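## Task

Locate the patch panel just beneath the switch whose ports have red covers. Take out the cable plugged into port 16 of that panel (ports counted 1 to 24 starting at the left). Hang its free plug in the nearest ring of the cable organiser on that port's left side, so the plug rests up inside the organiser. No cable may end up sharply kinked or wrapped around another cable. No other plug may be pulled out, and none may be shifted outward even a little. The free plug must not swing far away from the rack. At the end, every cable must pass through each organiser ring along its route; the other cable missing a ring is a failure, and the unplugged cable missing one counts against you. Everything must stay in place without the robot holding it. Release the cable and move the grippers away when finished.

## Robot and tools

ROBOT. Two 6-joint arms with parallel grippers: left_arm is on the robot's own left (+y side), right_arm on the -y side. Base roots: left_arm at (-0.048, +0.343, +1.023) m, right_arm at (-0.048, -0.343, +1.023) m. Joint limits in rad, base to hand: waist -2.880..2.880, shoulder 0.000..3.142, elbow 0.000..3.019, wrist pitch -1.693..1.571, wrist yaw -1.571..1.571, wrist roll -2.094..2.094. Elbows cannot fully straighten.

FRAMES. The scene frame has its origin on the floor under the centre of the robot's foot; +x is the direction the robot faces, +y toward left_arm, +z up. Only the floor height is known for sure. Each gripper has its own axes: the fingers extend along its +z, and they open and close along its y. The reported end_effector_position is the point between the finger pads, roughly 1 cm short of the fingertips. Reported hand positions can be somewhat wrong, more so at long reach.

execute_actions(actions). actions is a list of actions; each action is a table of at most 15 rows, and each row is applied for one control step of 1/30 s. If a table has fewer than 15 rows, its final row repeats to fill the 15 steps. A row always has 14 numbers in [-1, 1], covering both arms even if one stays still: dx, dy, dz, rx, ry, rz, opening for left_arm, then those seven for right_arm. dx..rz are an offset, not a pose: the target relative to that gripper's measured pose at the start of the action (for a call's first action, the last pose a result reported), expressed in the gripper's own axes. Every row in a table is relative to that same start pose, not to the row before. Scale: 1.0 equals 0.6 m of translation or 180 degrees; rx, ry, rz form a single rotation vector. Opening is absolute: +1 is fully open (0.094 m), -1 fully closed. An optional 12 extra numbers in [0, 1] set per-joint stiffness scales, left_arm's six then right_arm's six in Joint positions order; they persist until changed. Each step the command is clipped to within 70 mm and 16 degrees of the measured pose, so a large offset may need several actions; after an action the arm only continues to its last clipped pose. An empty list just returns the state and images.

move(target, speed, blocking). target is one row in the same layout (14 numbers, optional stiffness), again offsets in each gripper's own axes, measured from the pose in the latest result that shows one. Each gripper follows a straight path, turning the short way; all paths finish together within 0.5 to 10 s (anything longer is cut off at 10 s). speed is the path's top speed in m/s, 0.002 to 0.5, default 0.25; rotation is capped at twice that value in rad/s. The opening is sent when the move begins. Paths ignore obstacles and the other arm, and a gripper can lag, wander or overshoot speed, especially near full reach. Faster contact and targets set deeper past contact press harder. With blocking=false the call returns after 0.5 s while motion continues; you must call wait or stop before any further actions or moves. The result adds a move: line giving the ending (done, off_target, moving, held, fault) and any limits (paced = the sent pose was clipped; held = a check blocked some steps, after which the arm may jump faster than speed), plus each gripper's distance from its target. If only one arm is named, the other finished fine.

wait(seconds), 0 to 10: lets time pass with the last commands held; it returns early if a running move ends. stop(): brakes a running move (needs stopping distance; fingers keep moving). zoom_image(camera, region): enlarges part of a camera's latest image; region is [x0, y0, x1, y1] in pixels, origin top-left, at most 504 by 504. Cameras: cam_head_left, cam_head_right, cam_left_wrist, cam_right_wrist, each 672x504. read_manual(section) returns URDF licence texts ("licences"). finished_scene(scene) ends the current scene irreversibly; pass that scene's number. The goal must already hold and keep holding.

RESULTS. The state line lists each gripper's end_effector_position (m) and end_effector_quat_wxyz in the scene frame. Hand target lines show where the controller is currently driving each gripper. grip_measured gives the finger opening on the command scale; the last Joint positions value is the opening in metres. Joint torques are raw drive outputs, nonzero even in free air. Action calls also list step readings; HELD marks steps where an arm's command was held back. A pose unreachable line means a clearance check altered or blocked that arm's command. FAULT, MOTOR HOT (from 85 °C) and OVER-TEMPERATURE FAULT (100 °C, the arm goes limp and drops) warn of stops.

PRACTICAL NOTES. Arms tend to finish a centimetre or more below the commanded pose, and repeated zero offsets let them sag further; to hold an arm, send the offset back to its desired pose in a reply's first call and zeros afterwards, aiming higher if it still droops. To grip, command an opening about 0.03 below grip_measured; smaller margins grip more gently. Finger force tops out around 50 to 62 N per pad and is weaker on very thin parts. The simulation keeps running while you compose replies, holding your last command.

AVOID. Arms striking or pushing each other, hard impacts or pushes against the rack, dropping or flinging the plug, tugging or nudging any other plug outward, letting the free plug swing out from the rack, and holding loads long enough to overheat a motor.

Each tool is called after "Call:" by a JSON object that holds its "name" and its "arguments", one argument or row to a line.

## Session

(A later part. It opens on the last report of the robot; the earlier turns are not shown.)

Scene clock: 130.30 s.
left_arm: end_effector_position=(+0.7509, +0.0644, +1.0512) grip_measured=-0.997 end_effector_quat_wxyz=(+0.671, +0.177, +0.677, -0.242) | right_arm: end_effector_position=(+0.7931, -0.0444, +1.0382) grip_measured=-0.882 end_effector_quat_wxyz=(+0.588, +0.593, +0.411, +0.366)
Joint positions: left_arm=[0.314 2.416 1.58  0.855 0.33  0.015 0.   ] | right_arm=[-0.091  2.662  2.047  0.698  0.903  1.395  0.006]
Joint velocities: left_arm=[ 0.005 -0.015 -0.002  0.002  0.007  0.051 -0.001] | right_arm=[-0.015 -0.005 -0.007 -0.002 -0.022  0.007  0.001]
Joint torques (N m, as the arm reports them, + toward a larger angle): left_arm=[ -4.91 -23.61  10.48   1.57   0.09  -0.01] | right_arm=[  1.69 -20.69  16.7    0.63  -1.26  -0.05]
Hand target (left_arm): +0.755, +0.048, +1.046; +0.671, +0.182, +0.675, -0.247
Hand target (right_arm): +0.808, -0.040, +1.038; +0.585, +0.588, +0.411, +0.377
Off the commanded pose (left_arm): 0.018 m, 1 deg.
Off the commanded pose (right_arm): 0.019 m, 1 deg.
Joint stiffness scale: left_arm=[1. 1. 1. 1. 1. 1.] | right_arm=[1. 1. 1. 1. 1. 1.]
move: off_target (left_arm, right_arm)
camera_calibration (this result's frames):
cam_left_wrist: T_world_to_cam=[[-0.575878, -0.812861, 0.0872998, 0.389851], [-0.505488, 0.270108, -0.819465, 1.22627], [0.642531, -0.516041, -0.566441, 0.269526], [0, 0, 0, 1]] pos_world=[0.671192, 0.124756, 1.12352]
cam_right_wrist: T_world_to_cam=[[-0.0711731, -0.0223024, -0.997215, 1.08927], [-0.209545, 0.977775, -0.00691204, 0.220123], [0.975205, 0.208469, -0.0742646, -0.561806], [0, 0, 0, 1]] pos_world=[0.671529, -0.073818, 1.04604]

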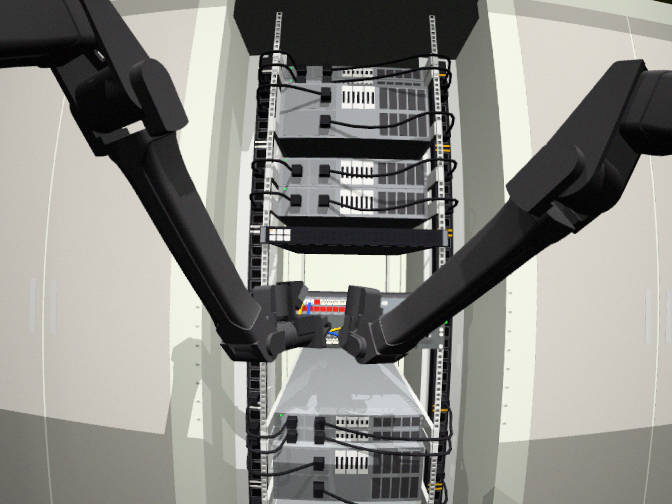

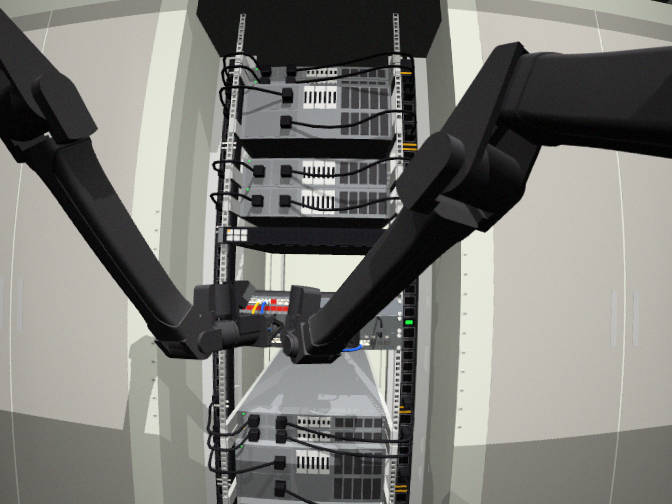

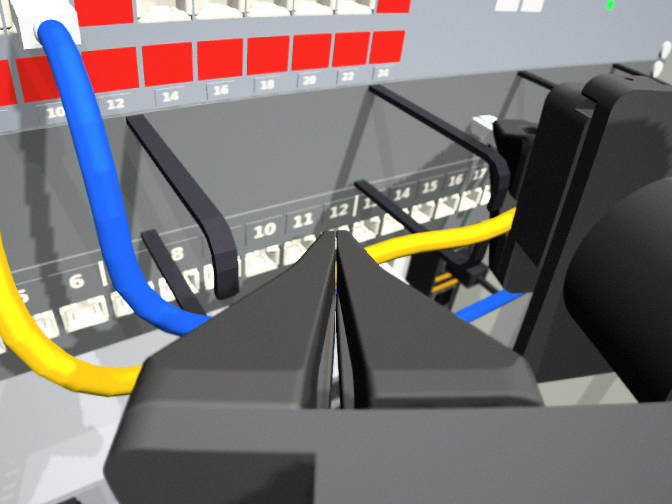

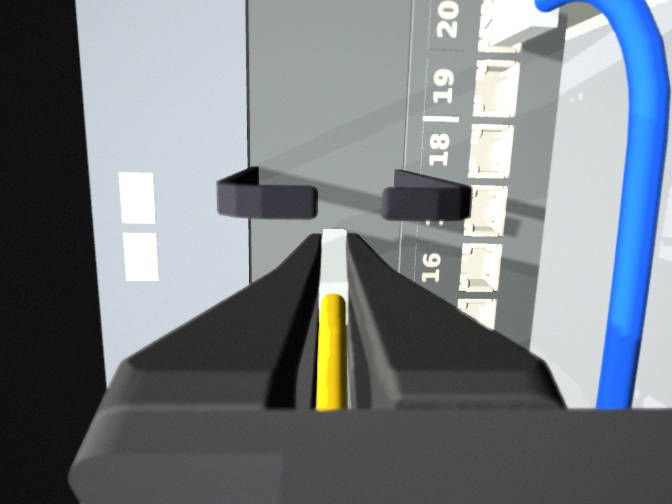

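Call:
{"name": "move", "arguments": {
  "target": [0.03,-0.08,0.02,0,0,0,-1,0.02,0,0.025,0,0,0,-0.92],
  "speed": 0.03
}}

Scene clock: 132.87 s.
left_arm: end_effector_position=(+0.7439, +0.0378, +1.0572) grip_measured=-0.997 end_effector_quat_wxyz=(+0.679, +0.168, +0.675, -0.234) | right_arm: end_effector_position=(+0.7930, -0.0444, +1.0386) grip_measured=-0.882 end_effector_quat_wxyz=(+0.589, +0.597, +0.412, +0.355)
Joint positions: left_arm=[0.267 2.417 1.58  0.871 0.259 0.015 0.   ] | right_arm=[-0.088  2.662  2.058  0.672  0.924  1.395  0.006]
Joint velocities: left_arm=[-0.005  0.005  0.012 -0.007  0.022  0.007  0.   ] | right_arm=[ 0.005 -0.005  0.007 -0.002 -0.051 -0.007 -0.   ]
Joint torques (N m, as the arm reports them, + toward a larger angle): left_arm=[ -5.79 -23.51   6.95   2.53   0.14   0.  ] | right_arm=[  1.66 -20.69  16.8    0.68  -1.22  -0.07]
Hand target (left_arm): +0.732, +0.017, +1.038; +0.671, +0.177, +0.678, -0.243
Hand target (right_arm): +0.809, -0.040, +1.038; +0.587, +0.593, +0.412, +0.366
Off the commanded pose (left_arm): 0.031 m, 2 deg.
Off the commanded pose (right_arm): 0.019 m, 1 deg.
Joint stiffness scale: left_arm=[1. 1. 1. 1. 1. 1.] | right_arm=[1. 1. 1. 1. 1. 1.]
move: off_target (left_arm, right_arm)
camera_calibration (this result's frames):
cam_left_wrist: T_world_to_cam=[[-0.555935, -0.826917, 0.0845277, 0.352316], [-0.502526, 0.253352, -0.826608, 1.24083], [0.662121, -0.502018, -0.556394, 0.237955], [0, 0, 0, 1]] pos_world=[0.661858, 0.0964281, 1.12829]
cam_right_wrist: T_world_to_cam=[[-0.0873726, -0.0279122, -0.995785, 1.10079], [-0.193195, 0.981104, -0.0105493, 0.211021], [0.977262, 0.191459, -0.0911141, -0.546653], [0, 0, 0, 1]] pos_world=[0.671171, -0.0716465, 1.04857]

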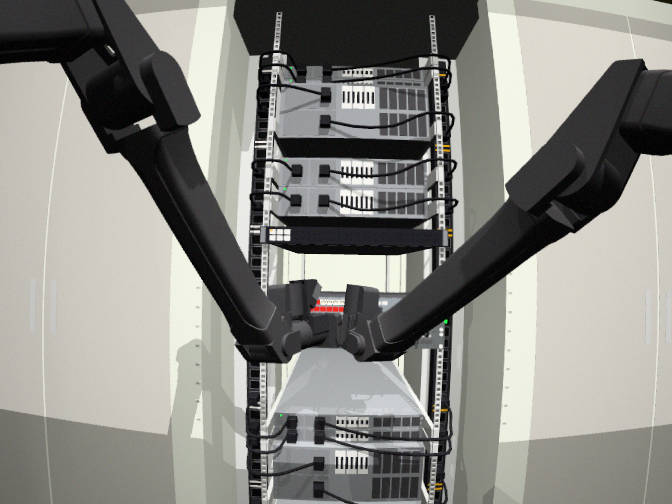

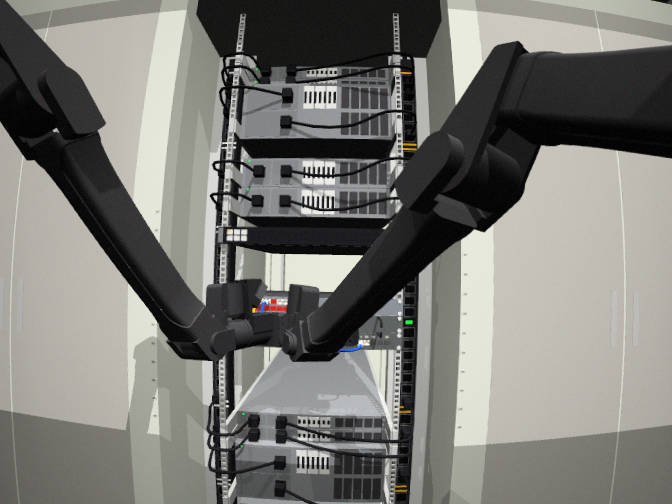

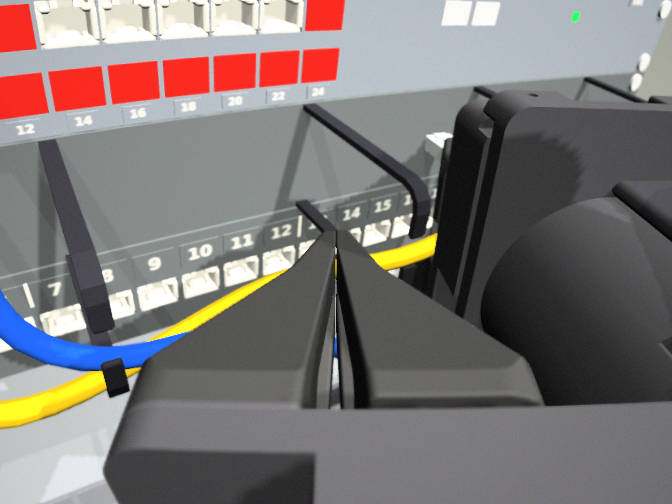

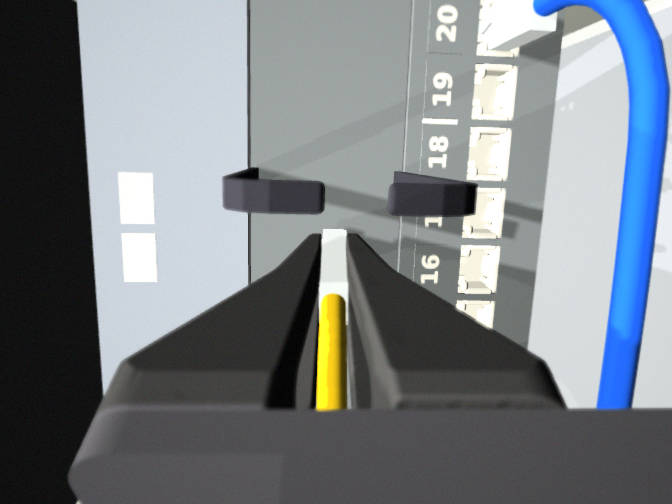

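Call:
{"name": "move", "arguments": {
  "target": [0.045,0,-0.02,0,0.08,0,-1,0,0,0.01,0,0,0,-0.92],
  "speed": 0.03
}}

Scene clock: 137.53 s.
left_arm: end_effector_position=(+0.7357, +0.0386, +1.0291) grip_measured=-0.997 end_effector_quat_wxyz=(+0.591, +0.193, +0.753, -0.217) | right_arm: end_effector_position=(+0.7925, -0.0448, +1.0384) grip_measured=-0.882 end_effector_quat_wxyz=(+0.590, +0.598, +0.411, +0.353)
Joint positions: left_arm=[0.267 2.353 1.557 0.58  0.252 0.068 0.   ] | right_arm=[-0.088  2.662  2.058  0.672  0.929  1.395  0.006]
Joint velocities: left_arm=[-0.005 -0.015 -0.012 -0.002 -0.007  0.007  0.   ] | right_arm=[-0.005  0.015  0.007 -0.012 -0.007 -0.037 -0.   ]
Joint torques (N m, as the arm reports them, + toward a larger angle): left_arm=[ -3.35 -26.89   6.34   1.47   0.21   0.12] | right_arm=[  1.7  -22.97  11.31   1.22  -0.45  -0.06]
Hand target (left_arm): +0.734, +0.042, +1.030; +0.589, +0.197, +0.755, -0.213
Hand target (right_arm): +0.798, -0.047, +1.038; +0.589, +0.598, +0.412, +0.355
Off the commanded pose (left_arm): 0.004 m, 1 deg.
Off the commanded pose (right_arm): 0.006 m, 0 deg.
Joint stiffness scale: left_arm=[1. 1. 1. 1. 1. 1.] | right_arm=[1. 1. 1. 1. 1. 1.]
move: done
camera_calibration (this result's frames):
cam_left_wrist: T_world_to_cam=[[-0.557237, -0.82453, 0.0981671, 0.337602], [-0.650686, 0.360158, -0.668501, 1.15545], [0.515844, -0.43639, -0.737204, 0.519327], [0, 0, 0, 1]] pos_world=[0.672068, 0.088847, 1.12213]
cam_right_wrist: T_world_to_cam=[[-0.0883551, -0.027716, -0.995703, 1.1012], [-0.18916, 0.98189, -0.0105461, 0.208156], [0.977963, 0.187416, -0.0919977, -0.545904], [0, 0, 0, 1]] pos_world=[0.670546, -0.0715538, 1.04844]

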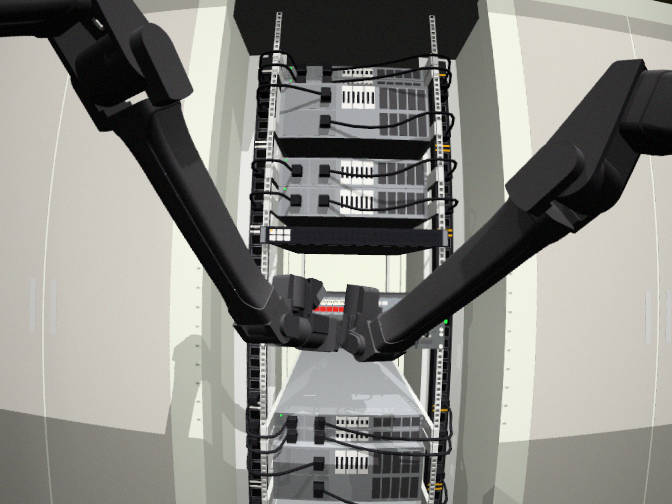

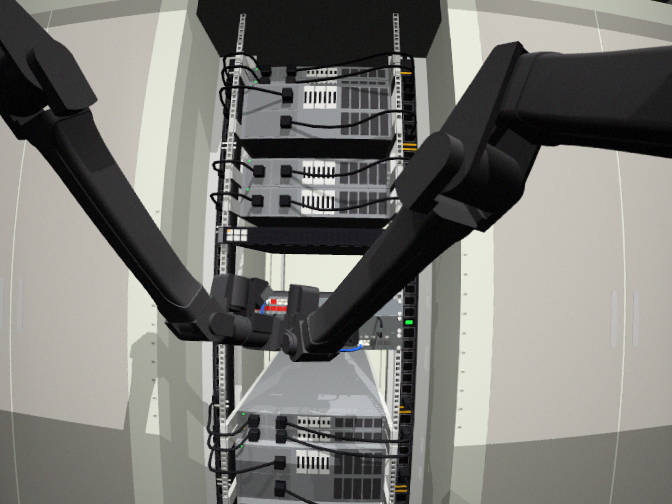

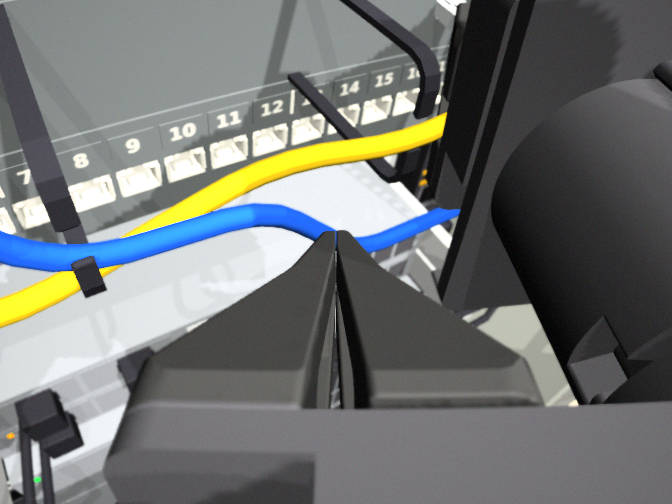

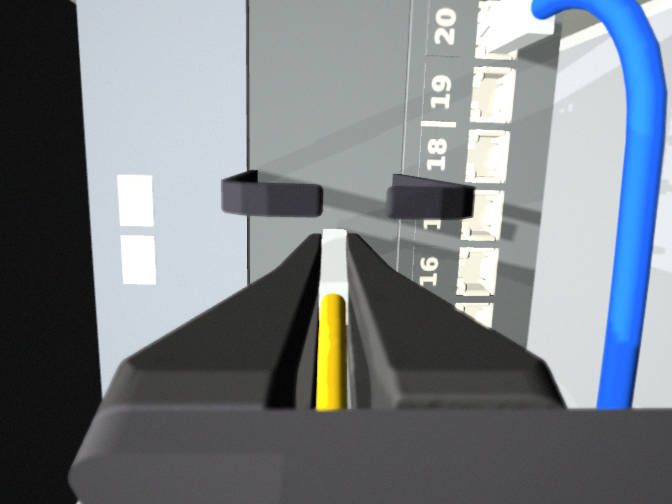

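Call:
{"name": "move", "arguments": {
  "target": [-0.025,0.02,0.065,0,0,0,-1,0,0,0.01,0,0,0,-0.92],
  "speed": 0.02
}}

Scene clock: 140.23 s.
left_arm: end_effector_position=(+0.7621, +0.0295, +1.0292) grip_measured=-0.997 end_effector_quat_wxyz=(+0.582, +0.194, +0.759, -0.218) | right_arm: end_effector_position=(+0.7924, -0.0451, +1.0383) grip_measured=-0.882 end_effector_quat_wxyz=(+0.590, +0.599, +0.411, +0.353)
Joint positions: left_arm=[0.267 2.398 1.676 0.482 0.254 0.069 0.   ] | right_arm=[-0.088  2.662  2.058  0.672  0.931  1.395  0.006]
Joint velocities: left_arm=[-0.015  0.005 -0.002  0.002 -0.051  0.051 -0.   ] | right_arm=[-0.005 -0.015  0.007 -0.007  0.007 -0.022 -0.   ]
Joint torques (N m, as the arm reports them, + toward a larger angle): left_arm=[ -3.65 -24.95  12.33   1.8    0.23   0.02] | right_arm=[  1.84 -23.    11.3    1.17  -0.34  -0.06]
Hand target (left_arm): +0.776, +0.027, +1.034; +0.591, +0.193, +0.753, -0.217
Hand target (right_arm): +0.798, -0.047, +1.038; +0.590, +0.598, +0.411, +0.353
Off the commanded pose (left_arm): 0.016 m, 1 deg.
Off the commanded pose (right_arm): 0.006 m, 0 deg.
Joint stiffness scale: left_arm=[1. 1. 1. 1. 1. 1.] | right_arm=[1. 1. 1. 1. 1. 1.]
move: off_target (left_arm)
camera_calibration (this result's frames):
cam_left_wrist: T_world_to_cam=[[-0.55868, -0.822777, 0.104477, 0.33939], [-0.663411, 0.367718, -0.651667, 1.16812], [0.497758, -0.433384, -0.751276, 0.529993], [0, 0, 0, 1]] pos_world=[0.700742, 0.0793955, 1.12393]
cam_right_wrist: T_world_to_cam=[[-0.0886455, -0.0275525, -0.995682, 1.10136], [-0.187305, 0.982246, -0.010505, 0.206922], [0.978294, 0.185565, -0.0922324, -0.54582], [0, 0, 0, 1]] pos_world=[0.67036, -0.0716182, 1.04844]

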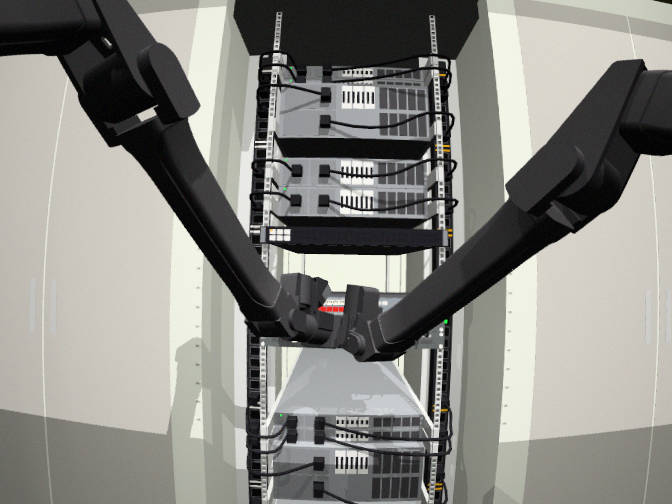

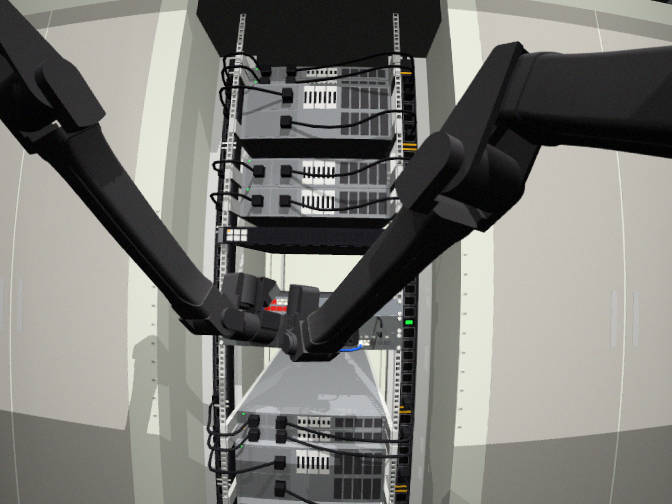

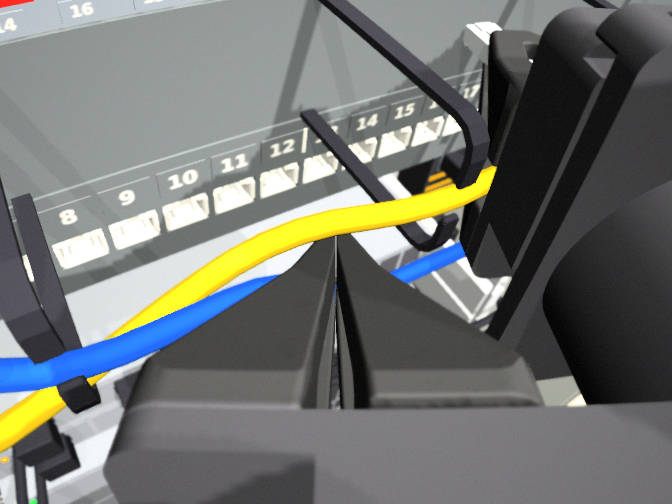

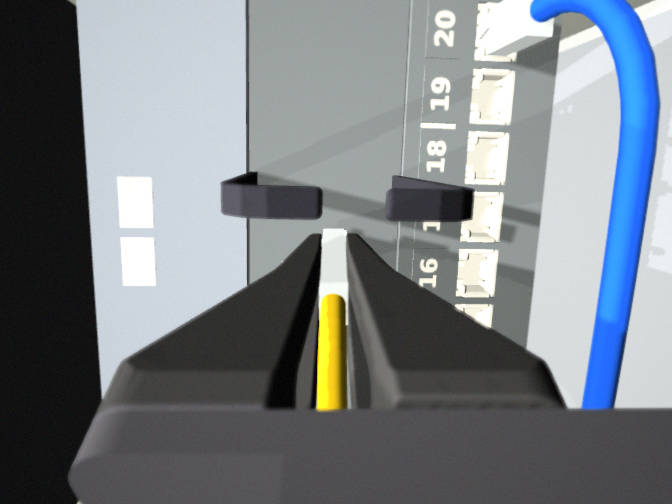

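Call:
{"name": "move", "arguments": {
  "target": [-0.02,0.025,0.05,0,0,0,-1,0,0,0.01,0,0,0,-0.85],
  "speed": 0.02
}}

Call:
{"name": "move", "arguments": {
  "target": [0,0,0,0,0,0,-1,0,0,0,0,0,0,-0.6]
}}

Scene clock: 142.60 s.
left_arm: end_effector_position=(+0.7768, +0.0219, +1.0222) grip_measured=-0.997 end_effector_quat_wxyz=(+0.567, +0.199, +0.768, -0.222) | right_arm: end_effector_position=(+0.7923, -0.0452, +1.0383) grip_measured=-0.848 end_effector_quat_wxyz=(+0.590, +0.599, +0.410, +0.352)
Joint positions: left_arm=[0.267 2.436 1.762 0.399 0.265 0.069 0.   ] | right_arm=[-0.088  2.662  2.058  0.672  0.932  1.395  0.007]
Joint velocities: left_arm=[-0.024 -0.005 -0.007  0.002  0.007 -0.051 -0.001] | right_arm=[ 0.005  0.005 -0.012 -0.002 -0.037  0.037  0.001]
Joint torques (N m, as the arm reports them, + toward a larger angle): left_arm=[ -3.24 -25.73  13.1    1.7    0.13   0.02] | right_arm=[  1.81 -23.02  11.31   1.2   -0.31  -0.06]
Hand target (left_arm): +0.795, +0.026, +1.032; +0.581, +0.195, +0.759, -0.218
Hand target (right_arm): +0.798, -0.048, +1.038; +0.590, +0.599, +0.411, +0.353
Off the commanded pose (left_arm): 0.023 m, 2 deg.
Off the commanded pose (right_arm): 0.006 m, 0 deg.
Joint stiffness scale: left_arm=[1. 1. 1. 1. 1. 1.] | right_arm=[1. 1. 1. 1. 1. 1.]
move: off_target (left_arm)
camera_calibration (this result's frames):
cam_left_wrist: T_world_to_cam=[[-0.567061, -0.815337, 0.116908, 0.335666], [-0.679007, 0.382386, -0.626682, 1.16244], [0.466253, -0.434748, -0.770456, 0.558222], [0, 0, 0, 1]] pos_world=[0.719373, 0.0718663, 1.11932]
cam_right_wrist: T_world_to_cam=[[-0.0888196, -0.0274541, -0.995669, 1.10145], [-0.186191, 0.982458, -0.0104805, 0.206182], [0.978491, 0.184453, -0.0923732, -0.545768], [0, 0, 0, 1]] pos_world=[0.670249, -0.0716566, 1.04843]

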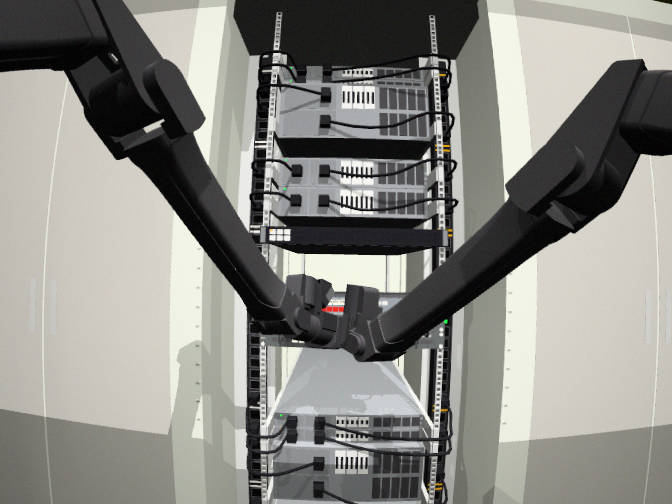

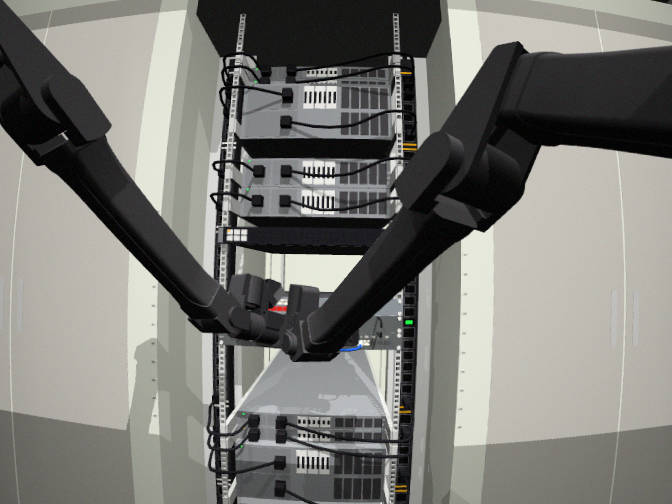

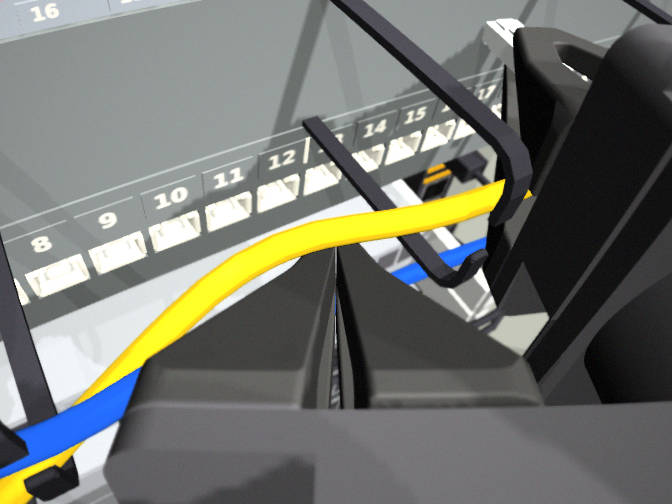

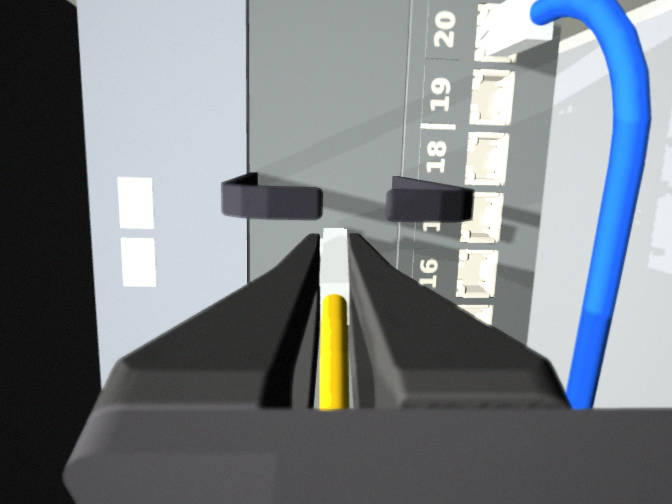

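Scene clock: 143.10 s.
left_arm: end_effector_position=(+0.7766, +0.0215, +1.0223) grip_measured=-0.997 end_effector_quat_wxyz=(+0.566, +0.199, +0.768, -0.223) | right_arm: end_effector_position=(+0.7923, -0.0452, +1.0383) grip_measured=-0.602 end_effector_quat_wxyz=(+0.590, +0.599, +0.410, +0.352)
Joint positions: left_arm=[0.267 2.436 1.762 0.399 0.268 0.069 0.   ] | right_arm=[-0.088  2.662  2.058  0.672  0.932  1.395  0.019]
Joint velocities: left_arm=[-0.015 -0.005  0.012  0.007 -0.037 -0.007 -0.   ] | right_arm=[-0.015 -0.015  0.002 -0.012 -0.022 -0.051  0.   ]
Joint torques (N m, as the arm reports them, + toward a larger angle): left_arm=[ -3.8  -27.54   7.92   1.86   0.14  -0.01] | right_arm=[  2.07 -23.54   9.51   1.63   0.02  -0.07]
Hand target (left_arm): +0.777, +0.022, +1.022; +0.567, +0.198, +0.768, -0.222
Hand target (right_arm): +0.792, -0.045, +1.038; +0.590, +0.599, +0.410, +0.352
Off the commanded pose (left_arm): 0.000 m, 0 deg.
Off the commanded pose (right_arm): 0.000 m, 0 deg.
Joint stiffness scale: left_arm=[1. 1. 1. 1. 1. 1.] | right_arm=[1. 1. 1. 1. 1. 1.]
move: done
camera_calibration (this result's frames):
cam_left_wrist: T_world_to_cam=[[-0.569125, -0.813799, 0.117592, 0.336079], [-0.678031, 0.383575, -0.627012, 1.16202], [0.465157, -0.436579, -0.770083, 0.558747], [0, 0, 0, 1]] pos_world=[0.719253, 0.0717159, 1.11936]
cam_right_wrist: T_world_to_cam=[[-0.0888196, -0.0274541, -0.995669, 1.10145], [-0.186191, 0.982458, -0.0104805, 0.206182], [0.978491, 0.184453, -0.0923732, -0.545768], [0, 0, 0, 1]] pos_world=[0.670249, -0.0716566, 1.04843]

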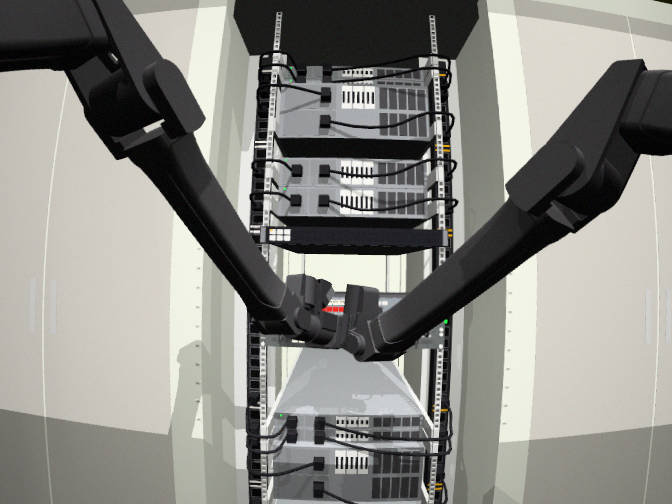

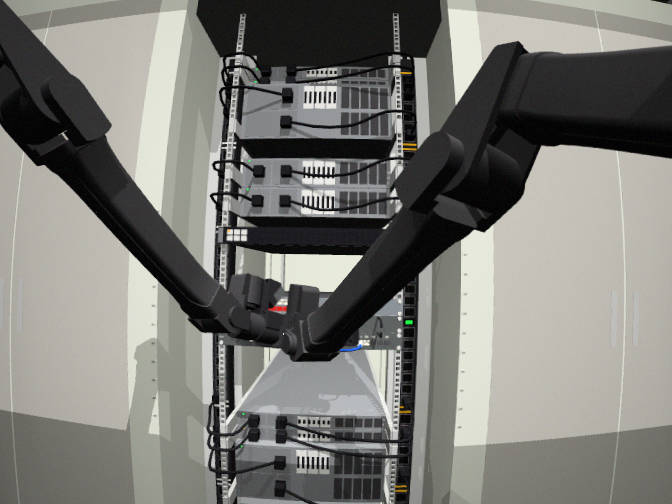

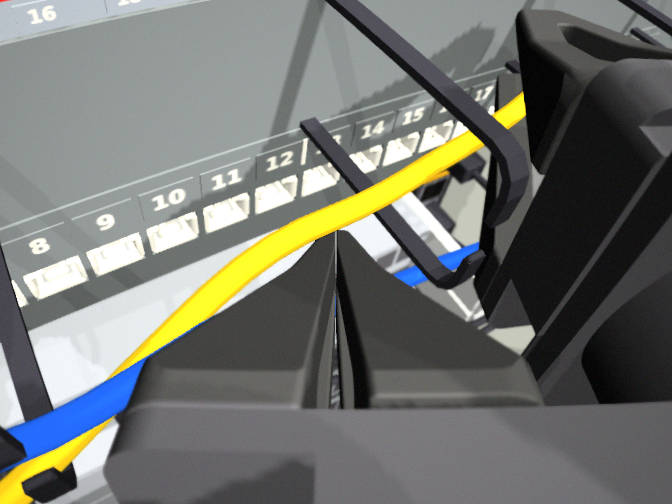

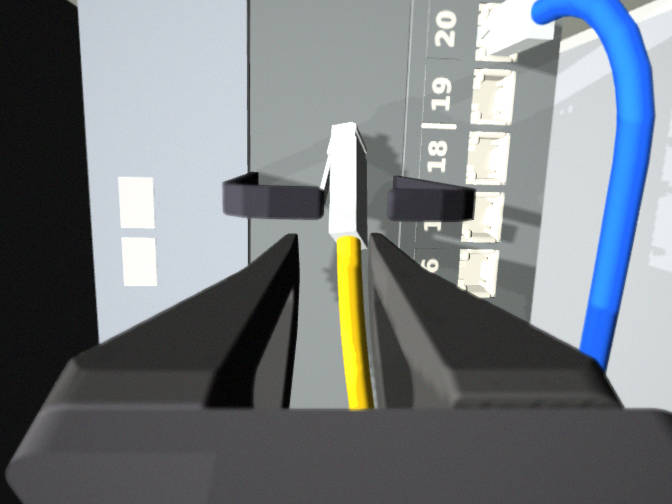

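Plug lies in ring 4 too. Withdraw.

Call:
{"name": "move", "arguments": {
  "target": [0,0,0,0,0,0,-1,-0.02,0.02,-0.2,0,0,0,-0.6],
  "speed": 0.06
}}

Call:
{"name": "move", "arguments": {
  "target": [-0.05,0,-0.25,0,0,0,-1,-0.1,0.05,-0.15,0,0,0,-0.6],
  "speed": 0.08
}}

Scene clock: 145.77 s.
left_arm: end_effector_position=(+0.7764, +0.0213, +1.0224) grip_measured=-0.997 end_effector_quat_wxyz=(+0.566, +0.200, +0.768, -0.224) | right_arm: end_effector_position=(+0.6842, -0.0138, +1.0509) grip_measured=-0.602 end_effector_quat_wxyz=(+0.589, +0.603, +0.409, +0.349)
Joint positions: left_arm=[0.267 2.436 1.762 0.399 0.27  0.069 0.   ] | right_arm=[0.028 2.488 1.685 0.869 1.055 1.394 0.019]
Joint velocities: left_arm=[-0.005 -0.015  0.002  0.002  0.007 -0.125 -0.001] | right_arm=[-0.005 -0.015  0.002  0.007  0.037 -0.007  0.001]
Joint torques (N m, as the arm reports them, + toward a larger angle): left_arm=[ -3.79 -27.9    7.98   1.81   0.2    0.  ] | right_arm=[  3.56 -21.94   7.42   2.13   0.2   -0.2 ]
Hand target (left_arm): +0.777, +0.021, +1.022; +0.566, +0.199, +0.768, -0.223
Hand target (right_arm): +0.678, -0.007, +1.057; +0.590, +0.599, +0.411, +0.352
Off the commanded pose (left_arm): 0.000 m, 0 deg.
Off the commanded pose (right_arm): 0.012 m, 1 deg.
Joint stiffness scale: left_arm=[1. 1. 1. 1. 1. 1.] | right_arm=[1. 1. 1. 1. 1. 1.]
move: off_target (right_arm)
camera_calibration (this result's frames):
cam_left_wrist: T_world_to_cam=[[-0.570303, -0.812918, 0.117982, 0.336314], [-0.677472, 0.384252, -0.627201, 1.16178], [0.464528, -0.437624, -0.769869, 0.559047], [0, 0, 0, 1]] pos_world=[0.719183, 0.0716301, 1.11939]
cam_right_wrist: T_world_to_cam=[[-0.0958032, -0.0220815, -0.995155, 1.10961], [-0.179267, 0.98379, -0.00457139, 0.144372], [0.979125, 0.17796, -0.0982087, -0.43899], [0, 0, 0, 1]] pos_world=[0.562011, -0.0394069, 1.06178]

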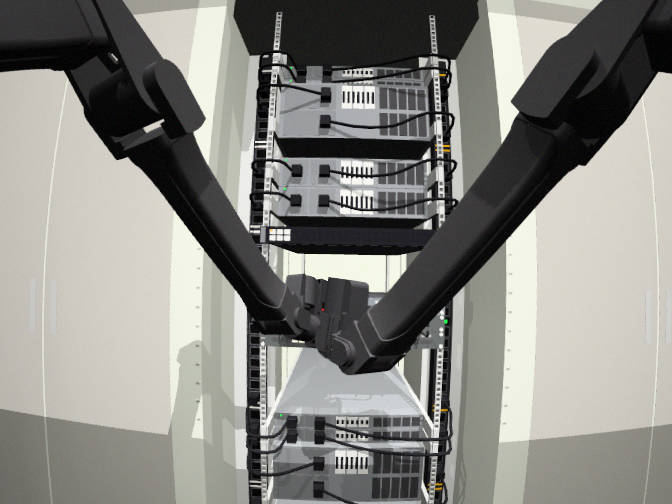

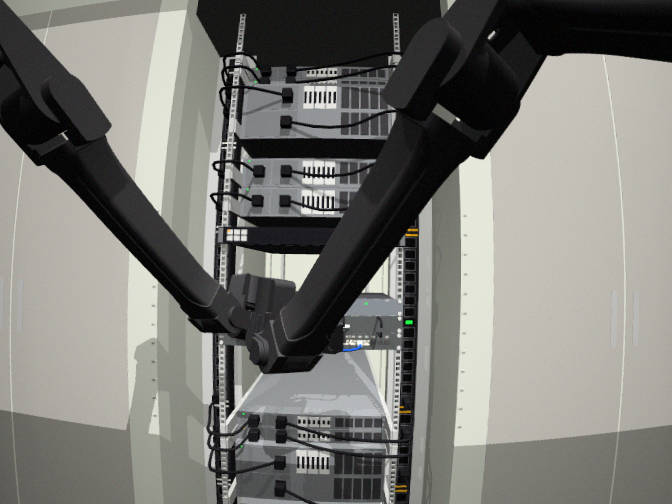

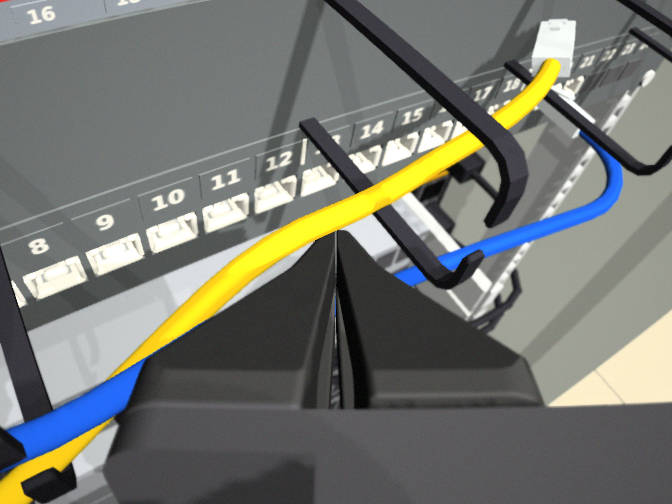

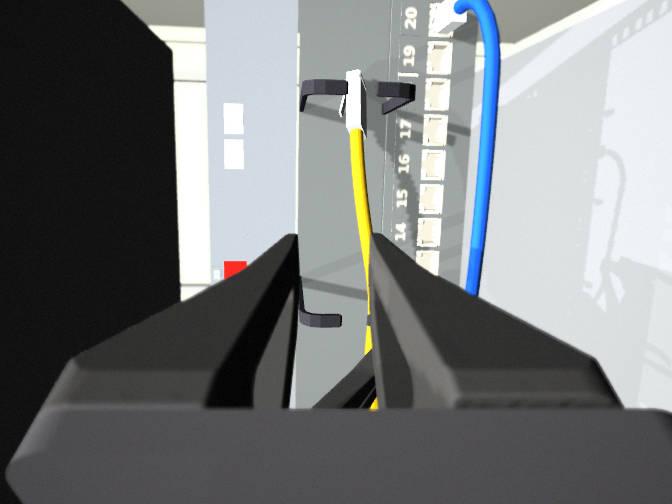

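Scene clock: 148.07 s.
left_arm: end_effector_position=(+0.6672, +0.0921, +1.0905) grip_measured=-0.997 end_effector_quat_wxyz=(+0.560, +0.202, +0.770, -0.230) | right_arm: end_effector_position=(+0.5862, -0.0376, +1.0842) grip_measured=-0.601 end_effector_quat_wxyz=(+0.589, +0.607, +0.408, +0.345)
Joint positions: left_arm=[0.313 2.066 1.262 0.513 0.327 0.078 0.   ] | right_arm=[0.096 2.275 1.317 1.022 1.133 1.394 0.019]
Joint velocities: left_arm=[-0.015  0.005 -0.007  0.007 -0.037  0.007 -0.   ] | right_arm=[-0.005 -0.005 -0.027 -0.022 -0.051  0.007  0.   ]
Joint torques (N m, as the arm reports them, + toward a larger angle): left_arm=[ -1.69 -22.87   6.51   2.42   0.38   0.11] | right_arm=[  3.37 -18.83   6.39   2.09   0.19  -0.17]
Hand target (left_arm): +0.669, +0.104, +1.092; +0.566, +0.200, +0.768, -0.223
Hand target (right_arm): +0.580, -0.031, +1.089; +0.589, +0.603, +0.409, +0.349
Off the commanded pose (left_arm): 0.013 m, 1 deg.
Off the commanded pose (right_arm): 0.012 m, 1 deg.
Joint stiffness scale: left_arm=[1. 1. 1. 1. 1. 1.] | right_arm=[1. 1. 1. 1. 1. 1.]
move: off_target (left_arm, right_arm)
camera_calibration (this result's frames):
cam_left_wrist: T_world_to_cam=[[-0.578677, -0.805293, 0.128982, 0.316469], [-0.681363, 0.390461, -0.6191, 1.09646], [0.448194, -0.446142, -0.774648, 0.710166], [0, 0, 0, 1]] pos_world=[0.611931, 0.143558, 1.18813]
cam_right_wrist: T_world_to_cam=[[-0.102109, -0.0192982, -0.994586, 1.13601], [-0.169698, 0.985495, -0.00169987, 0.141699], [0.980192, 0.168605, -0.103902, -0.33034], [0, 0, 0, 1]] pos_world=[0.463839, -0.0620235, 1.09577]

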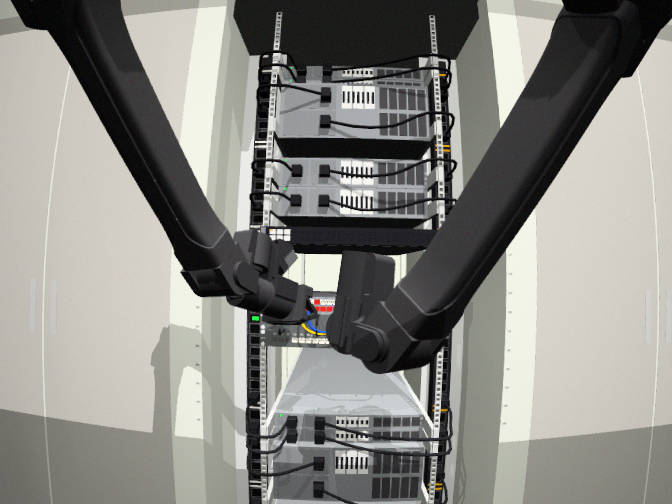

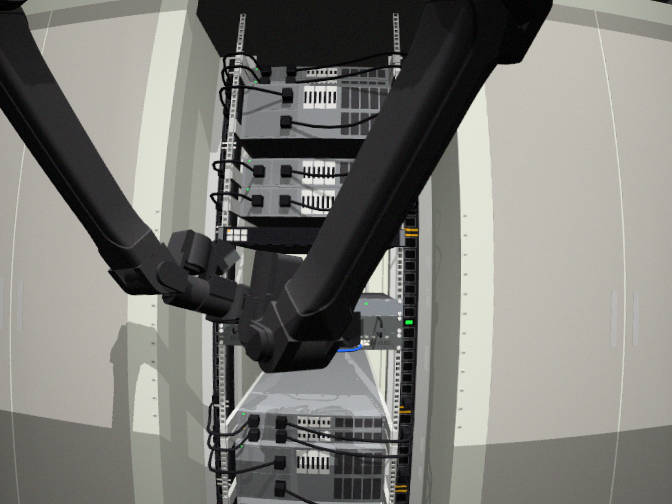

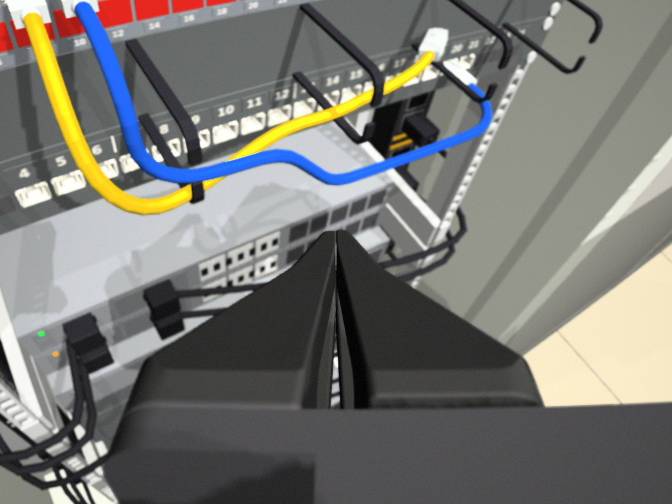

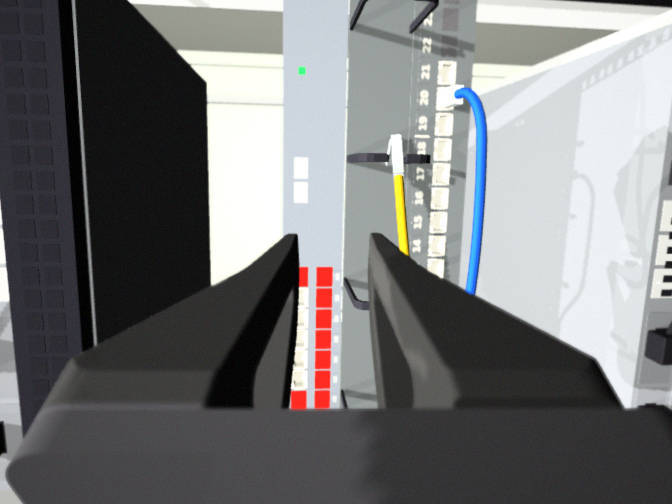

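Call:
{"name": "finished_scene", "arguments": {
  "scene": 1
}}

The scene is finished: the task was done.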